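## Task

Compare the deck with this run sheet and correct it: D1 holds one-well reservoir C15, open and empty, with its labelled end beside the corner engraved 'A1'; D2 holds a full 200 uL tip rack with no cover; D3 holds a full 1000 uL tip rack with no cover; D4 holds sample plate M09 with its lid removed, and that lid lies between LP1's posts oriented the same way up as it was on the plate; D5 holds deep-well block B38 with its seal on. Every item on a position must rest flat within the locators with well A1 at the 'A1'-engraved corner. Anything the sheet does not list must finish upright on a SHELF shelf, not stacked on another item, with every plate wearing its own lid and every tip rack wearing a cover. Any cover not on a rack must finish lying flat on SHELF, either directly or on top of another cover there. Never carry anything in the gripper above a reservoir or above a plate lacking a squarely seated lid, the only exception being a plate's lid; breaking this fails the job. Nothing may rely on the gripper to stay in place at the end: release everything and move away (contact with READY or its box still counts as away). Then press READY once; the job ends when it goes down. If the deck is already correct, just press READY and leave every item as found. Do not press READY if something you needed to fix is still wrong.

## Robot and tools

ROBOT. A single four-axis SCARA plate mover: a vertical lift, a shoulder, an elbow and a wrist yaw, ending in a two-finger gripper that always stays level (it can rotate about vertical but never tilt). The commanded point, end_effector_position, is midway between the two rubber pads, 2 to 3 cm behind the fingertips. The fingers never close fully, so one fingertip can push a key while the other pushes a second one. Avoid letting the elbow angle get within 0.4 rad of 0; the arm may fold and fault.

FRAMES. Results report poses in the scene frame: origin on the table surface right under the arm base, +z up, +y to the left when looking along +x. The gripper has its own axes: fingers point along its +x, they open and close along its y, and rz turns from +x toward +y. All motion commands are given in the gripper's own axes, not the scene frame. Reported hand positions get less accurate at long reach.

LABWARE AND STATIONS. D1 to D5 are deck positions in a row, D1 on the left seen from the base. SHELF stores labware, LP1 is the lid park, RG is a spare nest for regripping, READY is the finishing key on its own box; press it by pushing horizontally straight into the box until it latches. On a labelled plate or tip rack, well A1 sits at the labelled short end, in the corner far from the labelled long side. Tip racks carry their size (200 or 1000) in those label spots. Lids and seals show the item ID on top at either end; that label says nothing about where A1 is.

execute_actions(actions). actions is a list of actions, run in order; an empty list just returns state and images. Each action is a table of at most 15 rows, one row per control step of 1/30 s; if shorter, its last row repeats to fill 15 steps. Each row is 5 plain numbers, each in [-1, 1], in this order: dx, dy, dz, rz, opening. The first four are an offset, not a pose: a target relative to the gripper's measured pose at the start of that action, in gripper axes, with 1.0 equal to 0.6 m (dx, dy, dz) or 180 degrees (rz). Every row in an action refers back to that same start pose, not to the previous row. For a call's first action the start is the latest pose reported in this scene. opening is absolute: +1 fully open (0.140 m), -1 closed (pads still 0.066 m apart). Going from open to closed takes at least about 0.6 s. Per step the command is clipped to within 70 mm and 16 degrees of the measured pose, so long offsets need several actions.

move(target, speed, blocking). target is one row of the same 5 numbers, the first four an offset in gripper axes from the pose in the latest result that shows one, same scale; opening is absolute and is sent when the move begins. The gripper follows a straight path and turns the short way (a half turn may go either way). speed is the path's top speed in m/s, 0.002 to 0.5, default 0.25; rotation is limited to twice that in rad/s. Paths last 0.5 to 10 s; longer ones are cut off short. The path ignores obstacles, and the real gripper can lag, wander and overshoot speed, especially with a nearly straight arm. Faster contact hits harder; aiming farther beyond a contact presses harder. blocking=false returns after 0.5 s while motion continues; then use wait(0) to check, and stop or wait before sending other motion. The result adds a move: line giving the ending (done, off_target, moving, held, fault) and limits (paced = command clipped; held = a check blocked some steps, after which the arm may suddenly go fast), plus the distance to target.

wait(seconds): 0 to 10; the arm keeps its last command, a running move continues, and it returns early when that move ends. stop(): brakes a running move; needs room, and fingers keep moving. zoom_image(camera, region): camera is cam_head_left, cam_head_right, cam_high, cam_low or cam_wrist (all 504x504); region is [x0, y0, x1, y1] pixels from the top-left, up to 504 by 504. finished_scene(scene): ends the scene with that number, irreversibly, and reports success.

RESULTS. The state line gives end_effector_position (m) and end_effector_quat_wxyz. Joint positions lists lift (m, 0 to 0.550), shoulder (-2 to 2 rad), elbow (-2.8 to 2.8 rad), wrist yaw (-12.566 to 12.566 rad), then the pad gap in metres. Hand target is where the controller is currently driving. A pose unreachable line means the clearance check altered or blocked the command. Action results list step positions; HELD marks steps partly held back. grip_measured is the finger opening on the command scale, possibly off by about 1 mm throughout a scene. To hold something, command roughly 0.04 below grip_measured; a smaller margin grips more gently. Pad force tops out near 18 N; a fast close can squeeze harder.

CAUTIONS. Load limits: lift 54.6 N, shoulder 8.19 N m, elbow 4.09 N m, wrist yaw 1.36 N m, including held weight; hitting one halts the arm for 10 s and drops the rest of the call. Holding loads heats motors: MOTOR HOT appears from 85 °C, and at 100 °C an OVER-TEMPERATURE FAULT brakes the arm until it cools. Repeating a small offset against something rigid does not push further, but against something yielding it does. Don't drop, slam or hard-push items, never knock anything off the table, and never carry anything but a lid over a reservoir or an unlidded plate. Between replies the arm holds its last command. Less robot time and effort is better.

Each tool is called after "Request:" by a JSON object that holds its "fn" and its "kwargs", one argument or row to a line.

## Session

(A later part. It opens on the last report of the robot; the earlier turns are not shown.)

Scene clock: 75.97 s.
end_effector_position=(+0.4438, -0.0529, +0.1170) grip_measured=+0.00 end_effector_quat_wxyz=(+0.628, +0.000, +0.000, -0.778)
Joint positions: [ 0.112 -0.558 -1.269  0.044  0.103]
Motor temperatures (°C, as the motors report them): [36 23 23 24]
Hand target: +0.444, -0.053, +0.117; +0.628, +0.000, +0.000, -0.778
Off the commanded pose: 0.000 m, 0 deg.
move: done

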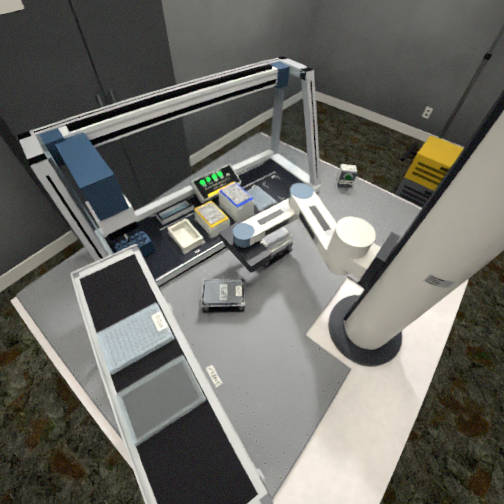

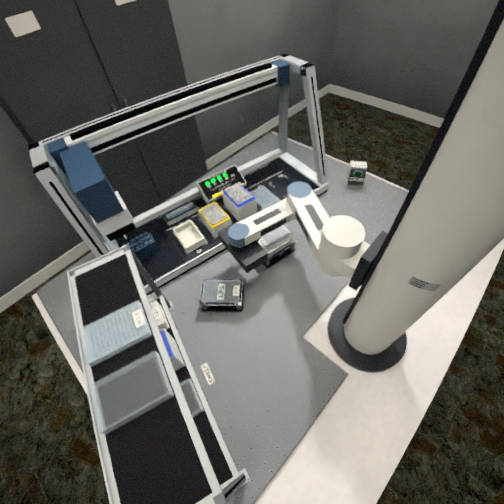

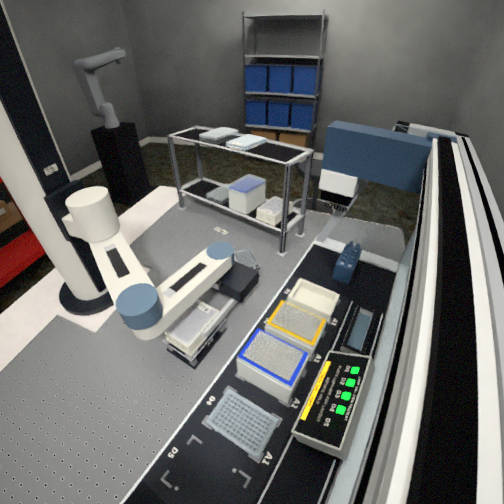

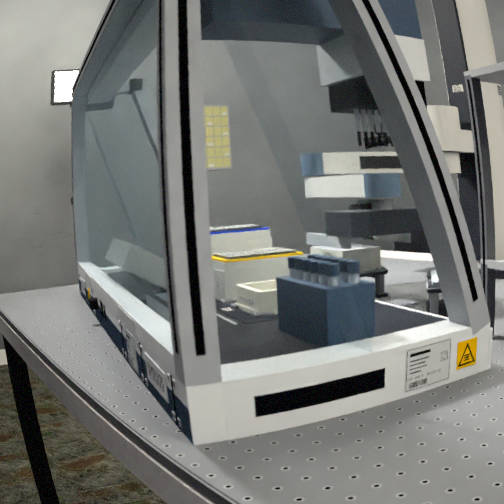

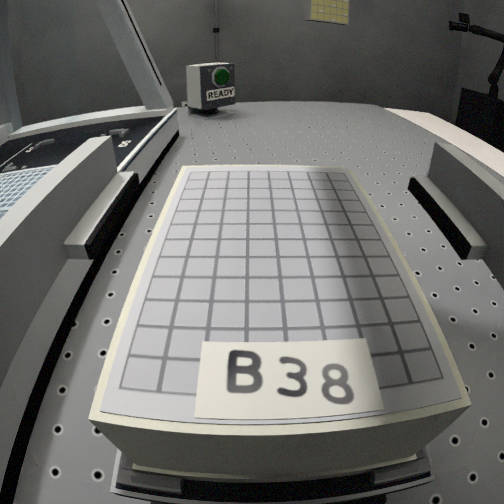

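Request:
{"fn": "move", "kwargs": {
  "target": [0.0017, 0.003, -0.058, 0, -0.15],
  "speed": 0.1
}}

Scene clock: 77.50 s.
end_effector_position=(+0.4453, -0.0542, +0.0821) grip_measured=-0.15 end_effector_quat_wxyz=(+0.628, +0.000, +0.000, -0.778)
Joint positions: [ 0.077 -0.561 -1.275  0.052  0.097]
Motor temperatures (°C, as the motors report them): [36 23 23 24]
Hand target: +0.445, -0.054, +0.082; +0.628, +0.000, +0.000, -0.778
Off the commanded pose: 0.000 m, 0 deg.
move: done

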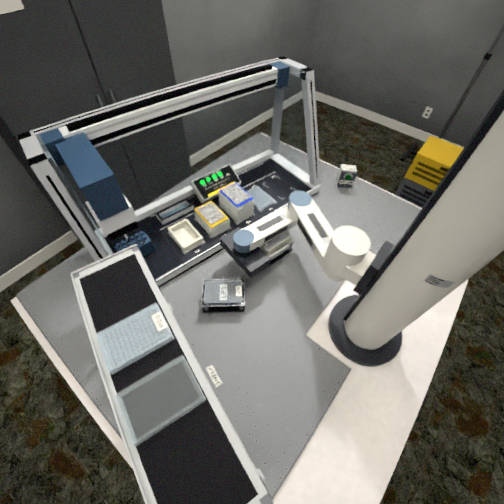

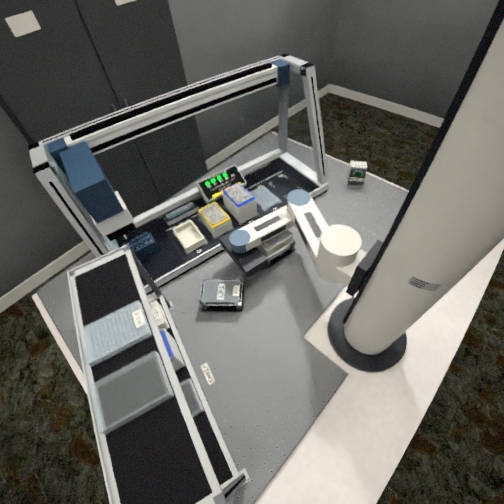

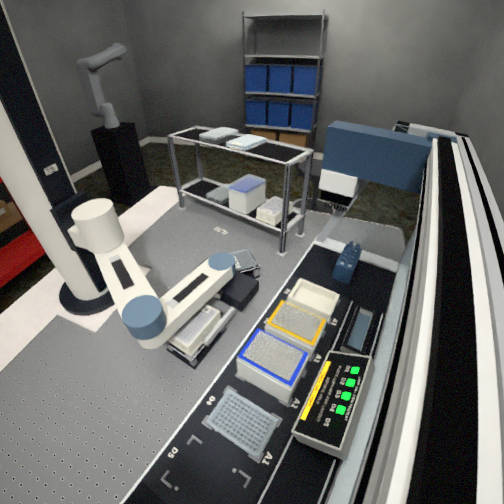

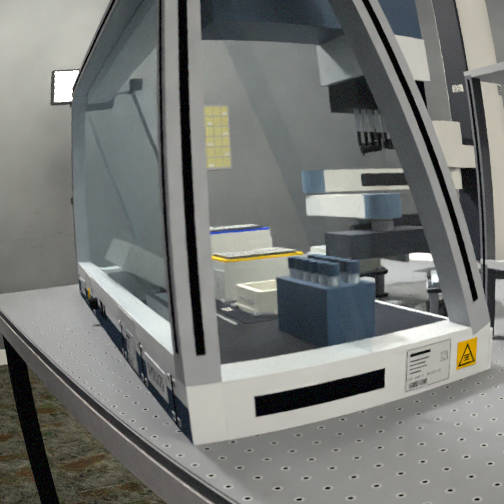

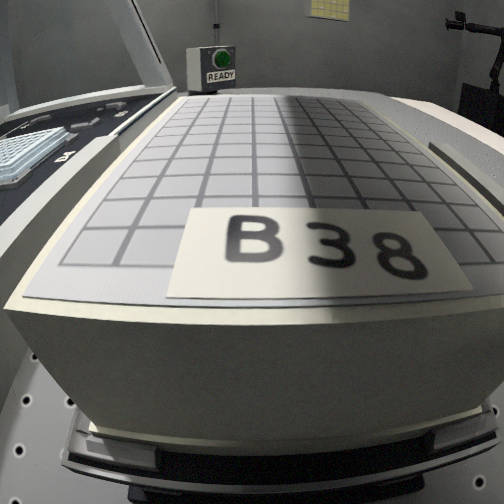

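Request:
{"fn": "execute_actions", "kwargs": {
  "actions": [
    [[0,0,0,0,-0.25],[0,0,0,0,-0.33],[0,0,0,0,-0.4],[0,0,0,0,-0.44],[0,0,0,0,-0.47],[0,0,0,0,-0.49],[0,0,0,0,-0.51],[0,0,0,0,-0.53],[0,0,0,0,-0.545],[0,0,0,0,-0.56],[0,0,0,0,-0.57],[0,0,0,0,-0.575],[0,0,0,0,-0.575],[0,0,0,0,-0.575],[0,0,0,0,-0.575]],
    [[0,0,0.001,0,-0.575],[0,0,0.002,0,-0.575],[0,0,0.004,0,-0.575],[0,0,0.006,0,-0.575],[0,0,0.009,0,-0.575],[0,0,0.012,0,-0.575],[0,0,0.015,0,-0.575],[0,0,0.018,0,-0.575],[0,0,0.021,0,-0.575],[0,0,0.023,0,-0.575],[0,0,0.025,0,-0.575],[0,0,0.026,0,-0.575],[0,0,0.027,0,-0.575],[0,0,0.027,0,-0.575],[0,0,0.027,0,-0.575]]
  ]
}}

Scene clock: 78.73 s.
end_effector_position=(+0.4453, -0.0542, +0.0984) grip_measured=-0.53 end_effector_quat_wxyz=(+0.628, +0.000, +0.000, -0.778)
Joint positions: [ 0.093 -0.561 -1.275  0.052  0.083]
Motor temperatures (°C, as the motors report them): [36 23 23 24]
Hand target: +0.445, -0.054, +0.098; +0.628, +0.000, +0.000, -0.778
Off the commanded pose: 0.000 m, 0 deg.
Step readings (end_effector_position; steps 1 to 15: 1st action; 16 to 30: 2nd action):
0: (+0.4453, -0.0542, +0.0821)
1: (+0.4453, -0.0542, +0.0821)
2: (+0.4453, -0.0542, +0.0821)
4: (+0.4453, -0.0542, +0.0821)
8: (+0.4453, -0.0542, +0.0821)
15: (+0.4453, -0.0542, +0.0821)
16: (+0.4453, -0.0542, +0.0822)
17: (+0.4453, -0.0542, +0.0827)
19: (+0.4453, -0.0542, +0.0845)
23: (+0.4453, -0.0542, +0.0908)
30: end_effector_position above

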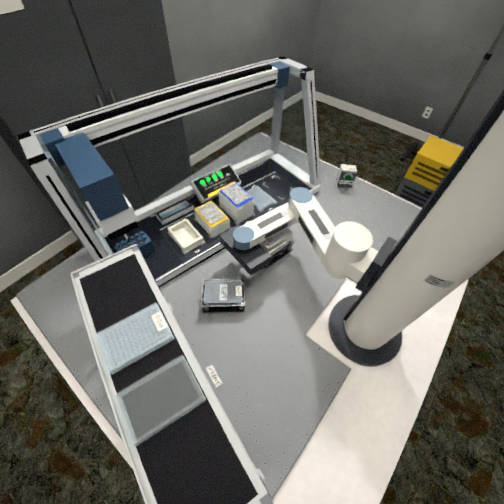

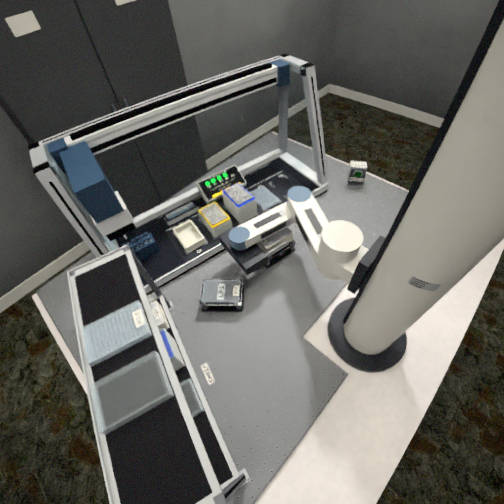

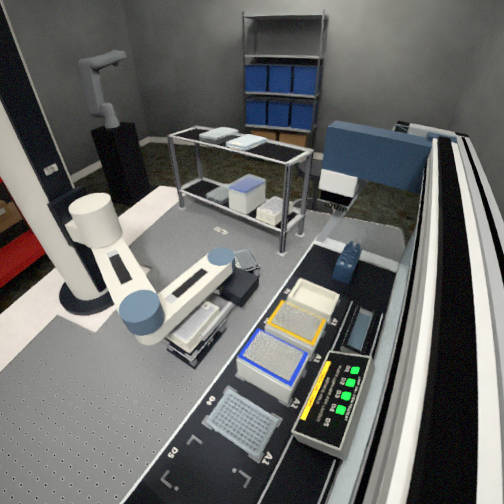

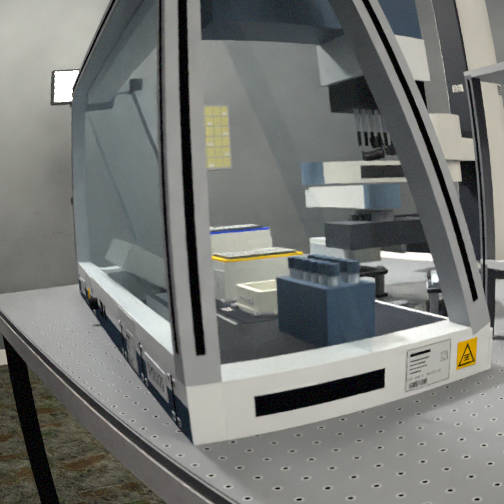

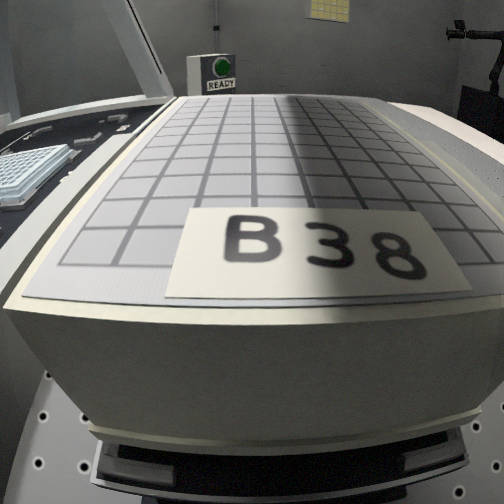

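Request:
{"fn": "move", "kwargs": {
  "target": [0.4055, 0.1187, 0, 0.4979, -0.575],
  "speed": 0.5
}}

Scene clock: 81.17 s.
end_effector_position=(+0.4638, -0.3077, +0.0983) grip_measured=-0.53 end_effector_quat_wxyz=(+0.994, +0.000, +0.000, -0.110)
Joint positions: [ 0.093 -1.889 -1.299  2.968  0.083]
Motor temperatures (°C, as the motors report them): [36 23 23 24]
Hand target: +0.464, -0.308, +0.098; +0.994, +0.000, +0.000, -0.109
Off the commanded pose: 0.001 m, 0 deg.
move: done

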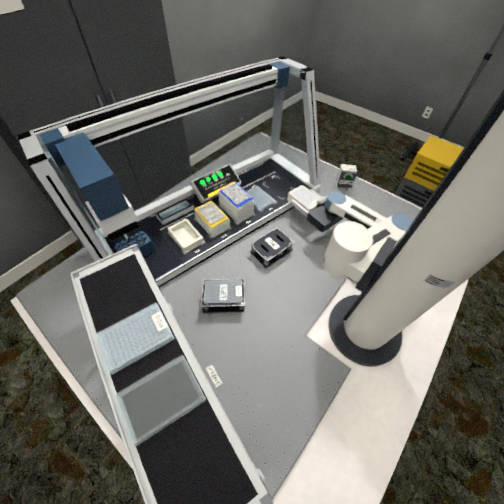

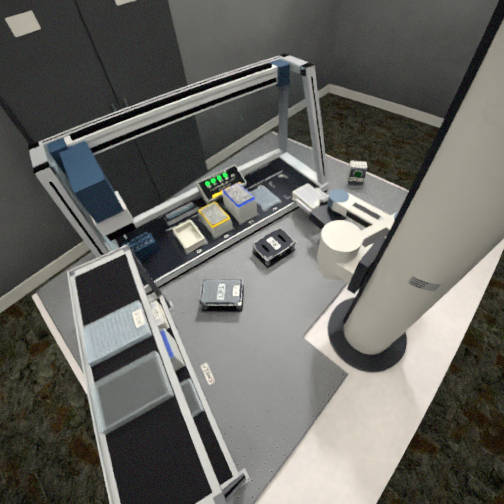

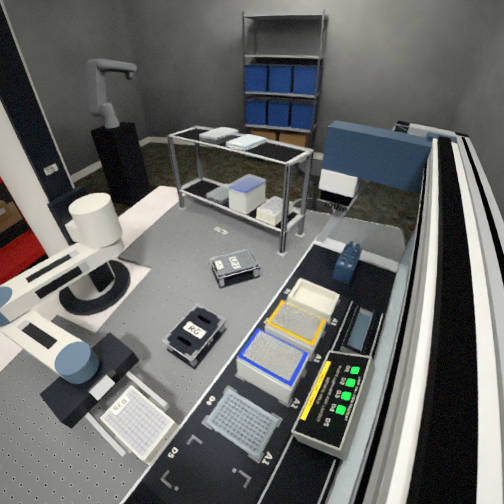

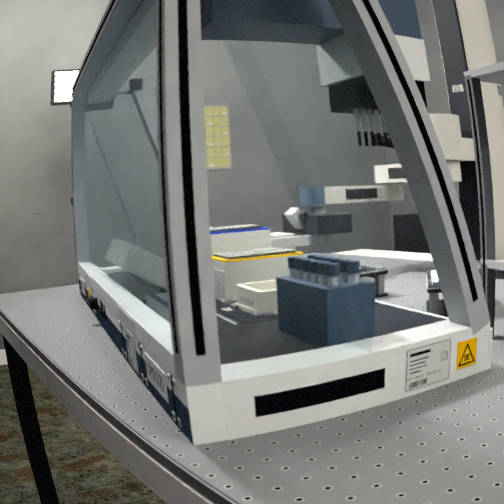

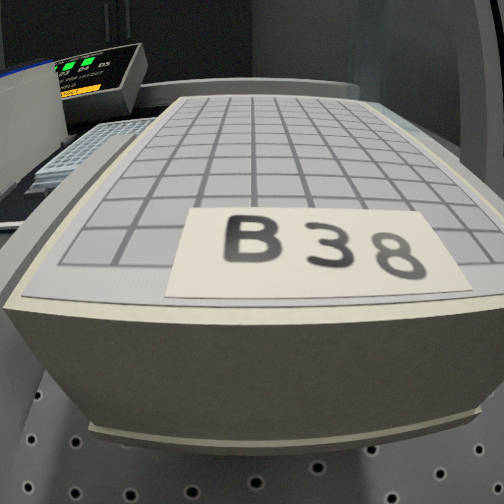

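Request:
{"fn": "move", "kwargs": {
  "target": [0.2657, 0.001, -0.009, 0, -0.575],
  "speed": 0.25
}}

Scene clock: 82.43 s.
end_effector_position=(+0.6197, -0.3415, +0.0929) grip_measured=-0.53 end_effector_quat_wxyz=(+0.994, +0.000, +0.000, -0.110)
Joint positions: [ 0.088 -1.313 -1.997  3.09   0.083]
Motor temperatures (°C, as the motors report them): [36 23 23 24]
Hand target: +0.620, -0.342, +0.093; +0.994, +0.000, +0.000, -0.110
Off the commanded pose: 0.000 m, 0 deg.
move: done

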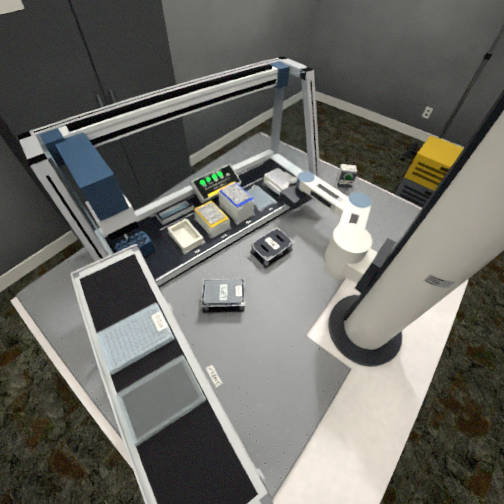

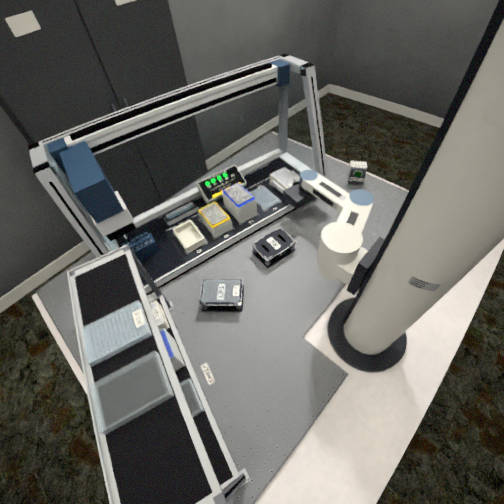

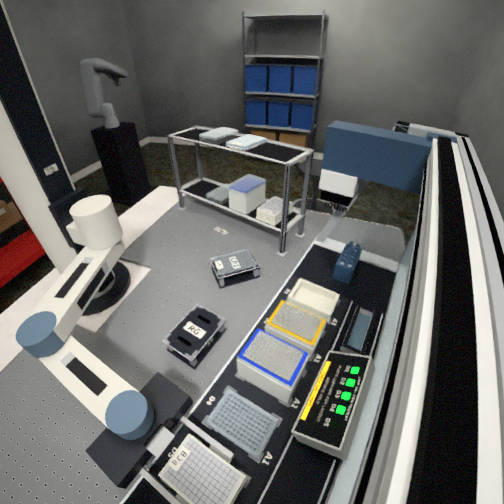

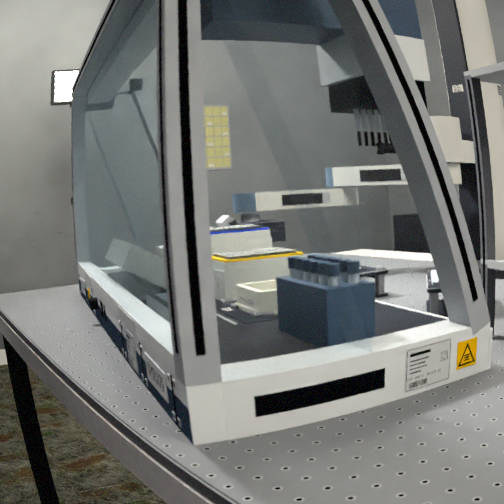

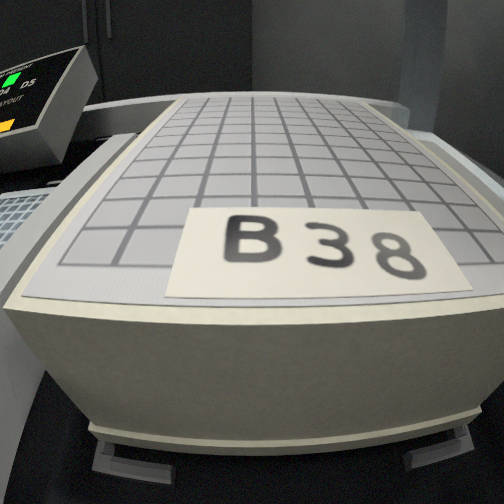

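Request:
{"fn": "zoom_image", "kwargs": {
  "camera": "cam_wrist",
  "region": [60, 400, 190, 504]
}}

Request:
{"fn": "zoom_image", "kwargs": {
  "camera": "cam_wrist",
  "region": [374, 390, 504, 494]
}}

Region (60, 400, 190, 504) of cam_wrist's 504x504 image, scaled by 3.877, with more detail than that image has; it fills the top 403 rows of this view, and the rest is white.

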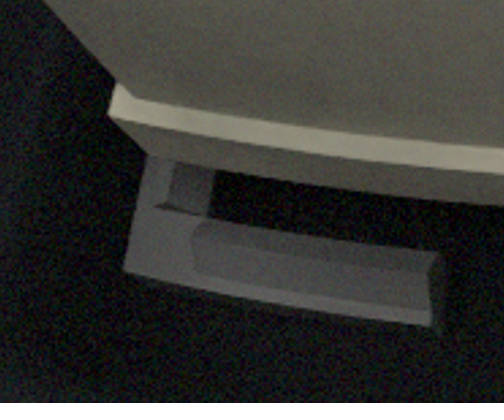

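Region (374, 390, 504, 494) of cam_wrist's 504x504 image, scaled by 3.877, with more detail than that image has; it fills the top 403 rows of this view, and the rest is white.

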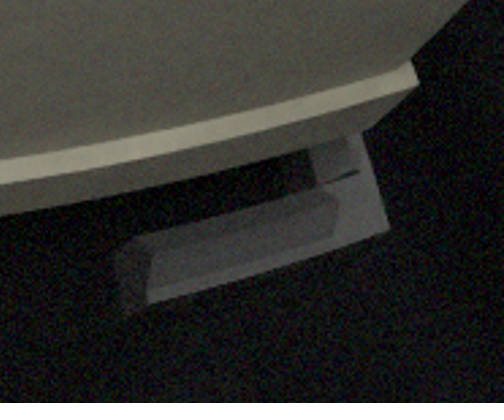

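Request:
{"fn": "move", "kwargs": {
  "target": [0, -0.001, -0.0219, 0, -0.575],
  "speed": 0.03
}}

Scene clock: 83.60 s.
end_effector_position=(+0.6196, -0.3420, +0.0798) grip_measured=-0.53 end_effector_quat_wxyz=(+0.994, +0.000, +0.000, -0.110)
Joint positions: [ 0.075 -1.313 -1.999  3.092  0.083]
Motor temperatures (°C, as the motors report them): [36 23 23 24]
Hand target: +0.620, -0.342, +0.080; +0.994, +0.000, +0.000, -0.110
Off the commanded pose: 0.000 m, 0 deg.
move: done

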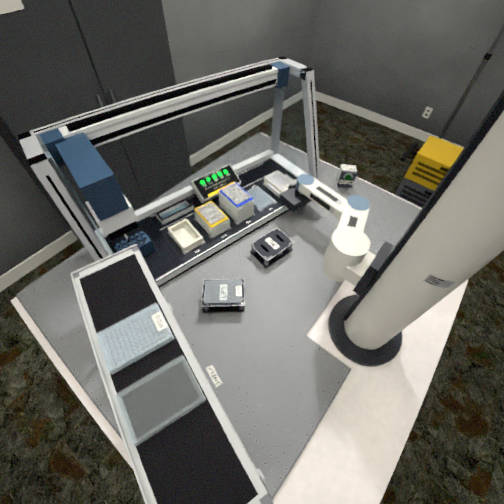

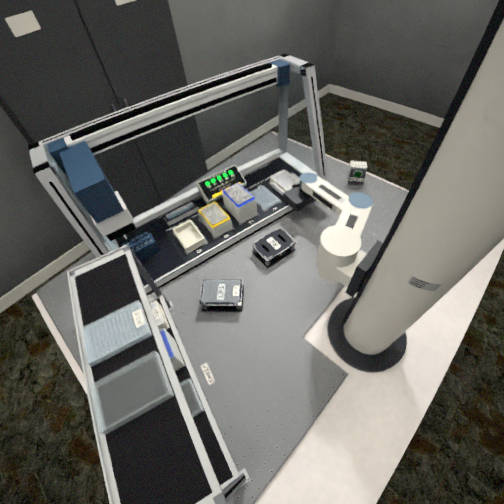

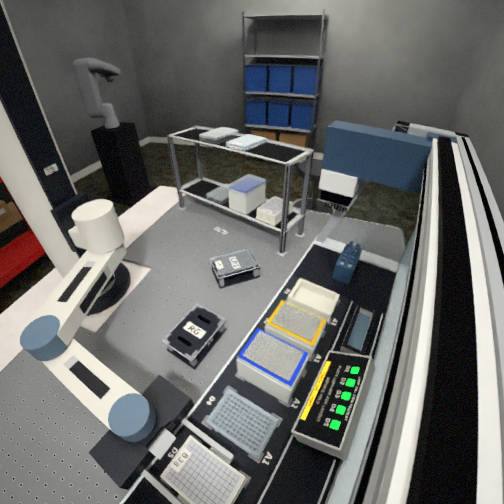

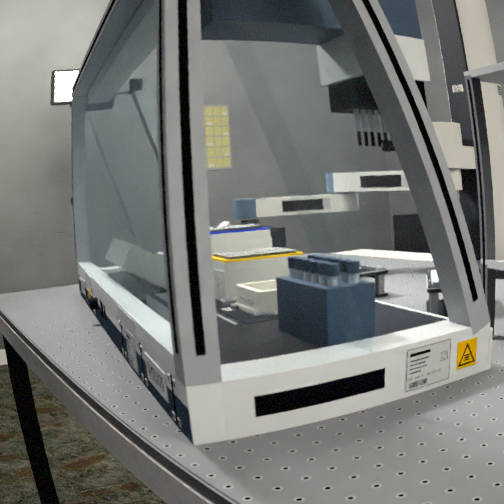

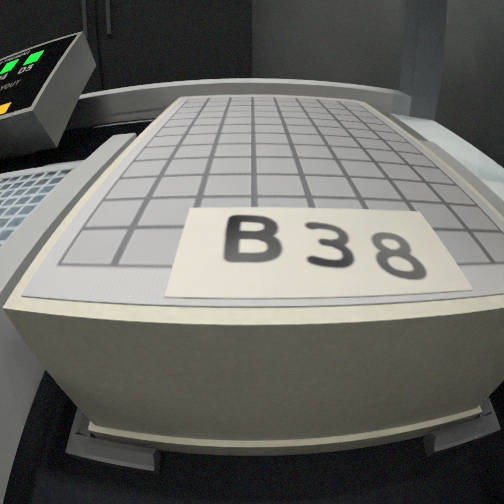

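Request:
{"fn": "execute_actions", "kwargs": {
  "actions": [
    [[0,0,0,0,-0.1],[0,0,0,0,-0.1],[0,0,0,0,-0.1],[0,0,0,0,-0.1],[0,0,0,0,-0.1],[0,0,0,0,-0.1],[-0.002,0,0,0,-0.1],[-0.005,0,0,0,-0.1],[-0.01,0,0,0,-0.1],[-0.016,0,0,0,-0.1],[-0.022,0,0,0,-0.1],[-0.028,0,0,0,-0.1],[-0.034,0,0,0,-0.1],[-0.04,0,0,0,-0.1],[-0.045,0,0,0,-0.1]]
  ]
}}

Request:
{"fn": "move", "kwargs": {
  "target": [-0.19, 0, 0.04, 0, -0.1],
  "speed": 0.25
}}

Scene clock: 84.37 s.
end_effector_position=(+0.5990, -0.3373, +0.0798) grip_measured=-0.10 end_effector_quat_wxyz=(+0.994, +0.000, +0.000, -0.109)
Joint positions: [ 0.075 -1.394 -1.879  3.053  0.099]
Motor temperatures (°C, as the motors report them): [36 23 23 24]
Hand target: +0.594, -0.336, +0.080; +0.994, +0.000, +0.000, -0.110
Off the commanded pose: 0.006 m, 0 deg.
Step readings (end_effector_position):
0: (+0.6196, -0.3420, +0.0798)
1: (+0.6196, -0.3420, +0.0798)
2: (+0.6196, -0.3420, +0.0798)
4: (+0.6196, -0.3420, +0.0798)
8: (+0.6185, -0.3415, +0.0798)
15: end_effector_position above

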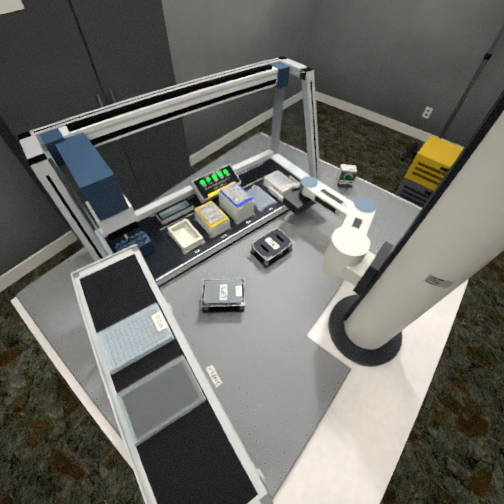

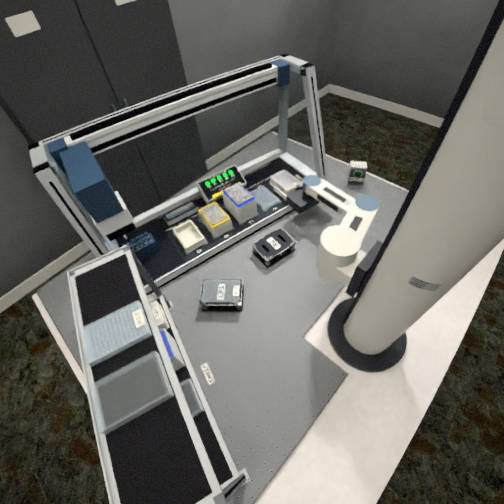

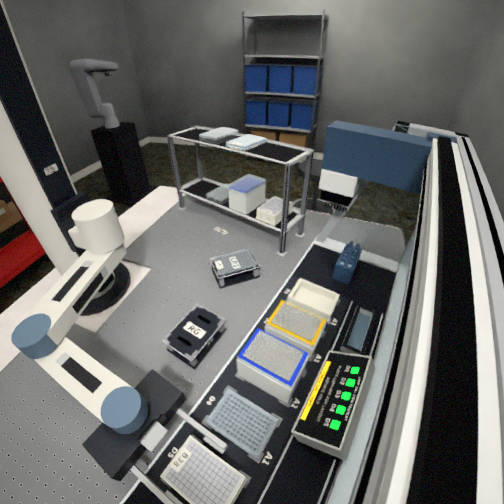

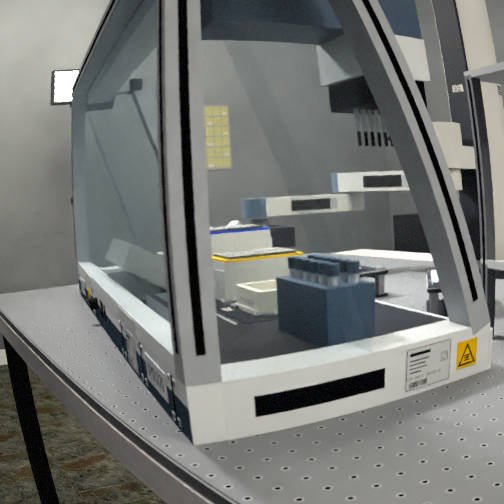

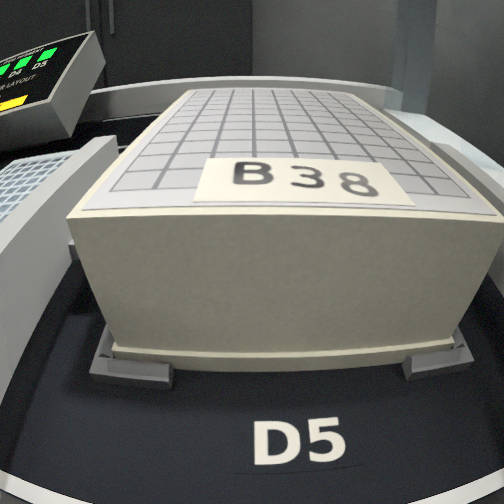

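Scene clock: 85.27 s.
end_effector_position=(+0.4876, -0.3129, +0.1038) grip_measured=-0.10 end_effector_quat_wxyz=(+0.994, +0.000, +0.000, -0.109)
Joint positions: [ 0.099 -1.801 -1.382  2.963  0.099]
Motor temperatures (°C, as the motors report them): [36 23 23 24]
Hand target: +0.488, -0.313, +0.104; +0.994, +0.000, +0.000, -0.109
Off the commanded pose: 0.000 m, 0 deg.
move: done

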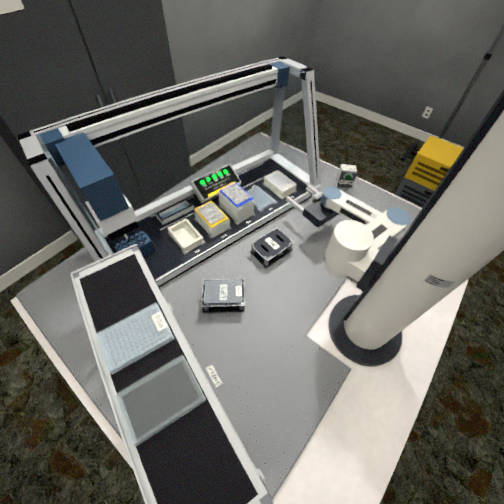

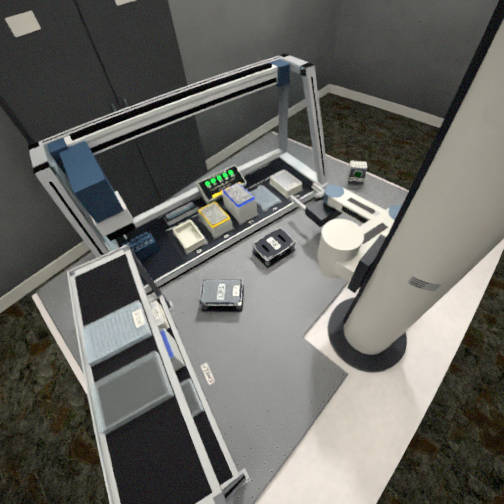

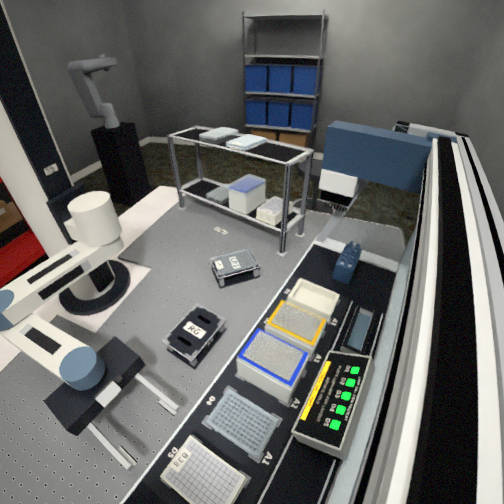

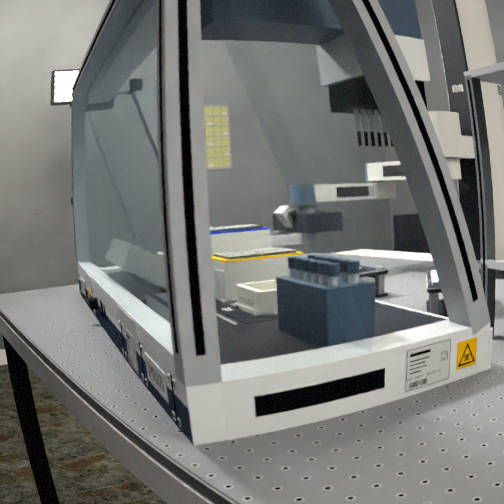

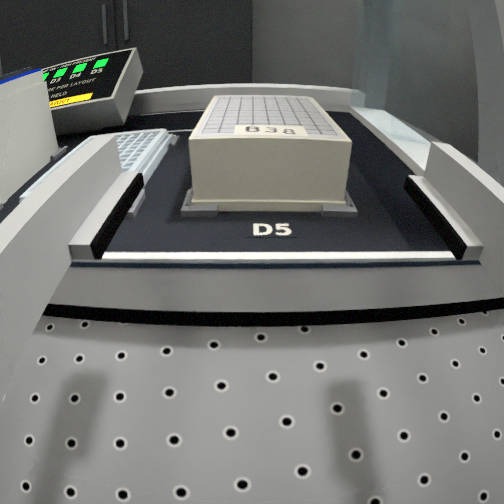

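Request:
{"fn": "zoom_image", "kwargs": {
  "camera": "cam_high",
  "region": [140, 370, 300, 504]
}}

Request:
{"fn": "zoom_image", "kwargs": {
  "camera": "cam_high",
  "region": [220, 265, 360, 415]
}}

Request:
{"fn": "zoom_image", "kwargs": {
  "camera": "cam_head_left",
  "region": [150, 150, 320, 270]
}}

Request:
{"fn": "zoom_image", "kwargs": {
  "camera": "cam_wrist",
  "region": [100, 80, 380, 250]
}}

Region (140, 370, 300, 504) of cam_high's 504x504 image, scaled by 3.150, with more detail than that image has; it fills the top 422 rows of this view, and the rest is white.

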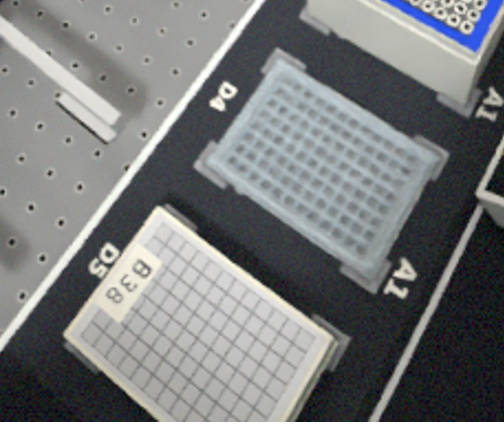

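Region (220, 265, 360, 415) of cam_high's 504x504 image, scaled by 3.360, with more detail than that image has; it fills the left 470 columns of this view, and the rest is white.

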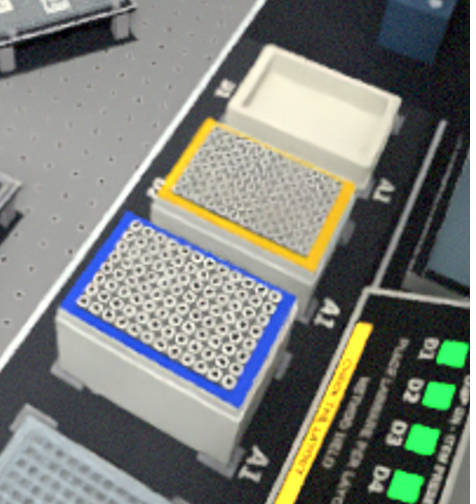

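Region (150, 150, 320, 270) of cam_head_left's 504x504 image, scaled by 2.965, with more detail than that image has; it fills the top 356 rows of this view, and the rest is white.

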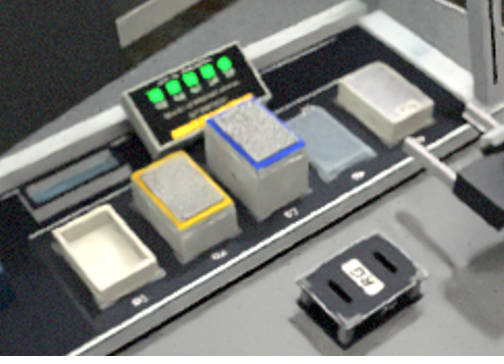

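Region (100, 80, 380, 250) of cam_wrist's 504x504 image, scaled by 1.800, with more detail than that image has; it fills the top 306 rows of this view, and the rest is white.

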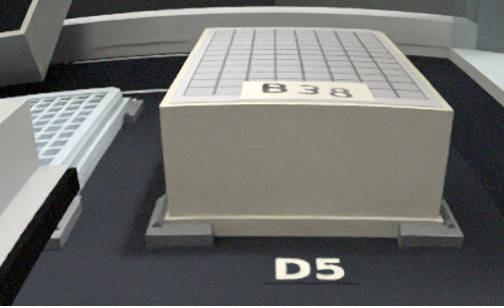

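Request:
{"fn": "move", "kwargs": {
  "target": [-0.125, -0.2783, -0.033, -0.2801, -1],
  "speed": 0.5
}}

Scene clock: 88.33 s.
end_effector_position=(+0.3779, -0.4597, +0.0840) grip_measured=-0.98 end_effector_quat_wxyz=(+0.853, +0.000, +0.000, -0.522)
Joint positions: [ 0.079 -1.899 -1.538  2.338  0.067]
Motor temperatures (°C, as the motors report them): [36 23 23 24]
Hand target: +0.378, -0.460, +0.084; +0.853, +0.000, +0.000, -0.522
Off the commanded pose: 0.000 m, 0 deg.
move: done

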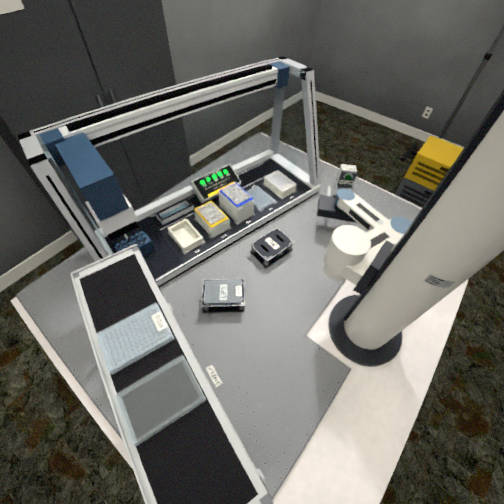

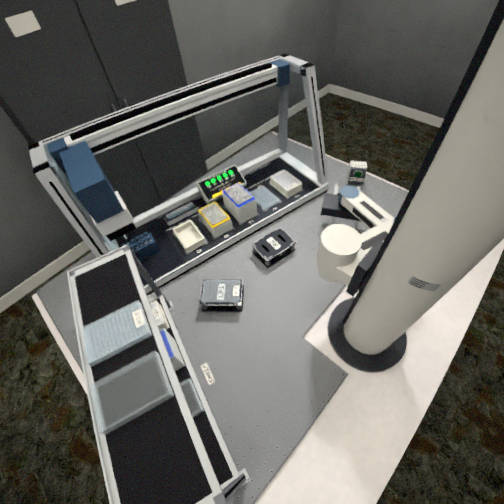

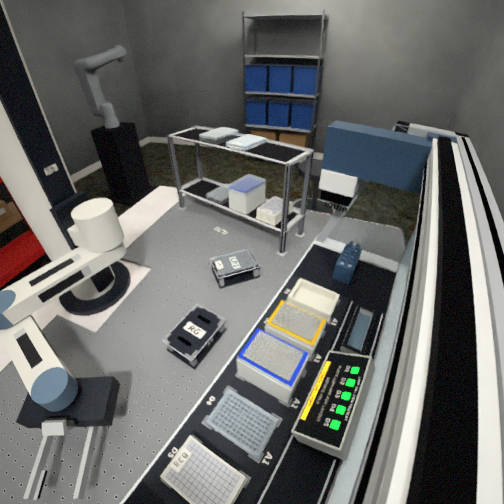

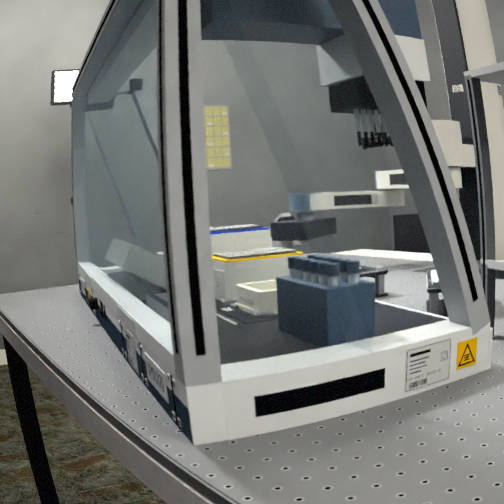

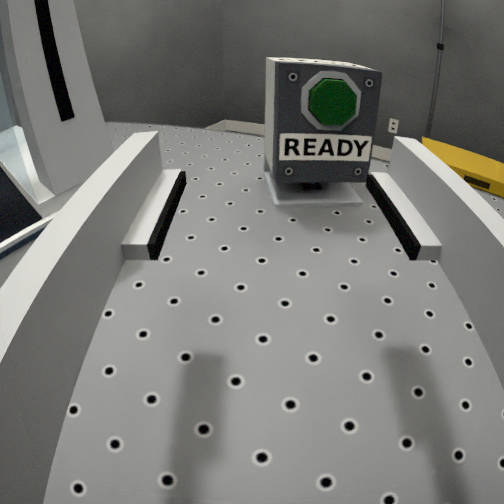

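Request:
{"fn": "zoom_image", "kwargs": {
  "camera": "cam_wrist",
  "region": [250, 40, 420, 210]
}}

Region (250, 40, 420, 210) of cam_wrist's 504x504 image, scaled by 2.965, with more detail than that image has.

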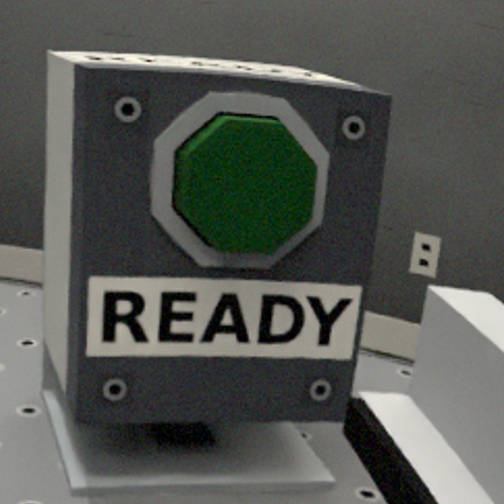

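Request:
{"fn": "move", "kwargs": {
  "target": [0.131, -0.0039, 0, 0.028, -1],
  "speed": 0.2
}}

Scene clock: 90.87 s.
end_effector_position=(+0.4116, -0.5307, +0.0840) grip_measured=-0.98 end_effector_quat_wxyz=(+0.875, +0.000, +0.000, -0.485)
Joint positions: [ 0.079 -1.701 -2.035  2.724  0.067]
Motor temperatures (°C, as the motors report them): [36 23 23 24]
Hand target: +0.412, -0.531, +0.084; +0.875, +0.000, +0.000, -0.484
Off the commanded pose: 0.000 m, 0 deg.
move: done

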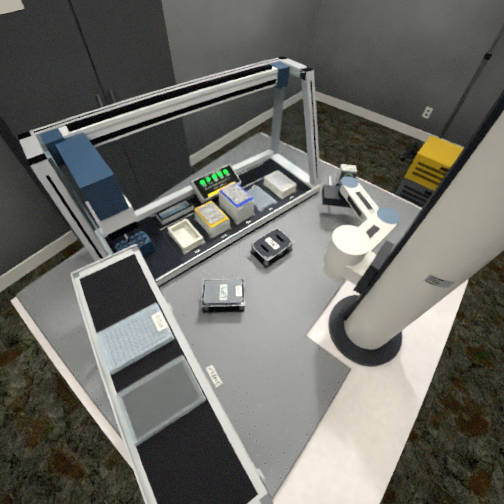

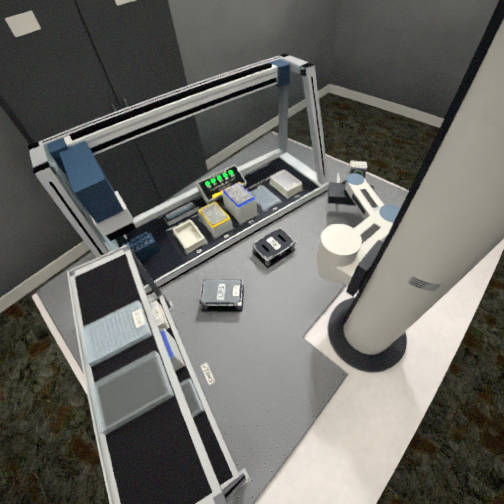

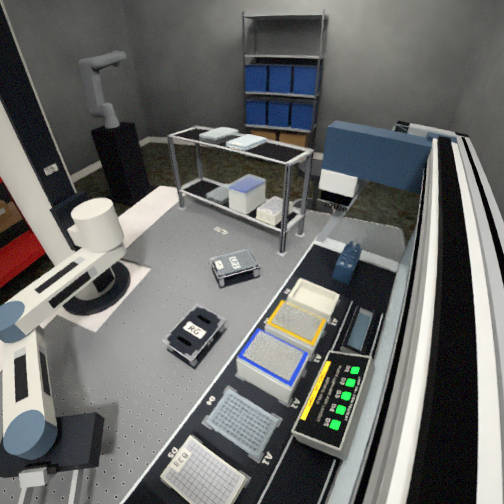

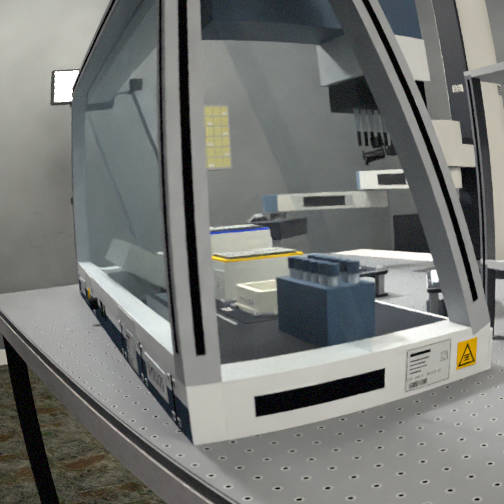

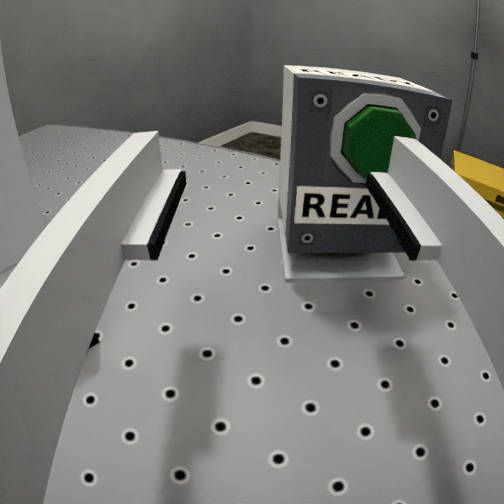

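Request:
{"fn": "zoom_image", "kwargs": {
  "camera": "cam_wrist",
  "region": [270, 50, 470, 250]
}}

Request:
{"fn": "zoom_image", "kwargs": {
  "camera": "cam_high",
  "region": [160, 110, 320, 250]
}}

Request:
{"fn": "zoom_image", "kwargs": {
  "camera": "cam_head_left",
  "region": [70, 250, 270, 480]
}}

Request:
{"fn": "zoom_image", "kwargs": {
  "camera": "cam_high",
  "region": [195, 235, 275, 295]
}}

Region (270, 50, 470, 250) of cam_wrist's 504x504 image, scaled by 2.520, with more detail than that image has.

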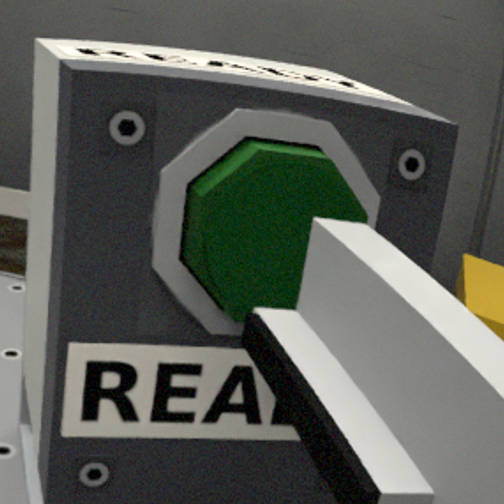

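Region (160, 110, 320, 250) of cam_high's 504x504 image, scaled by 3.150, with more detail than that image has; it fills the top 441 rows of this view, and the rest is white.

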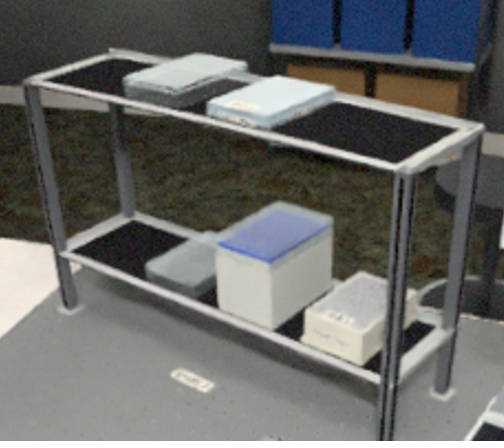

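Region (70, 250, 270, 480) of cam_head_left's 504x504 image, scaled by 2.191, with more detail than that image has; it fills the left 438 columns of this view, and the rest is white.

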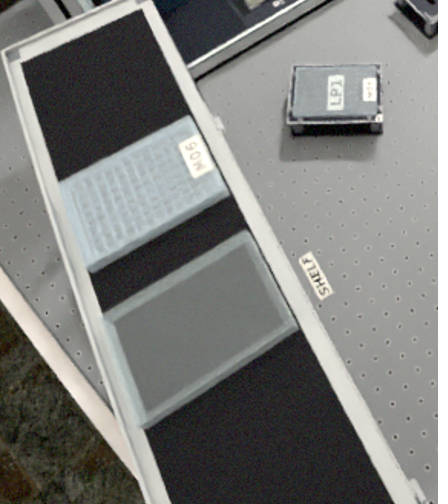

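Region (195, 235, 275, 295) of cam_high's 504x504 image, scaled by 6.300, with more detail than that image has; it fills the top 378 rows of this view, and the rest is white.

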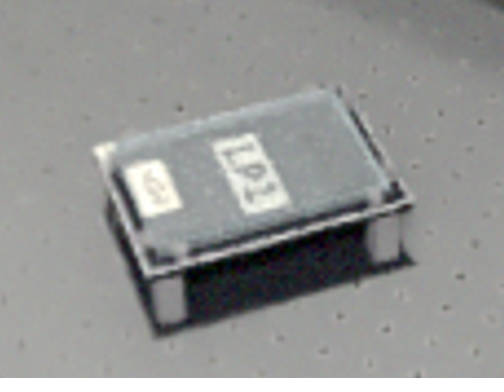

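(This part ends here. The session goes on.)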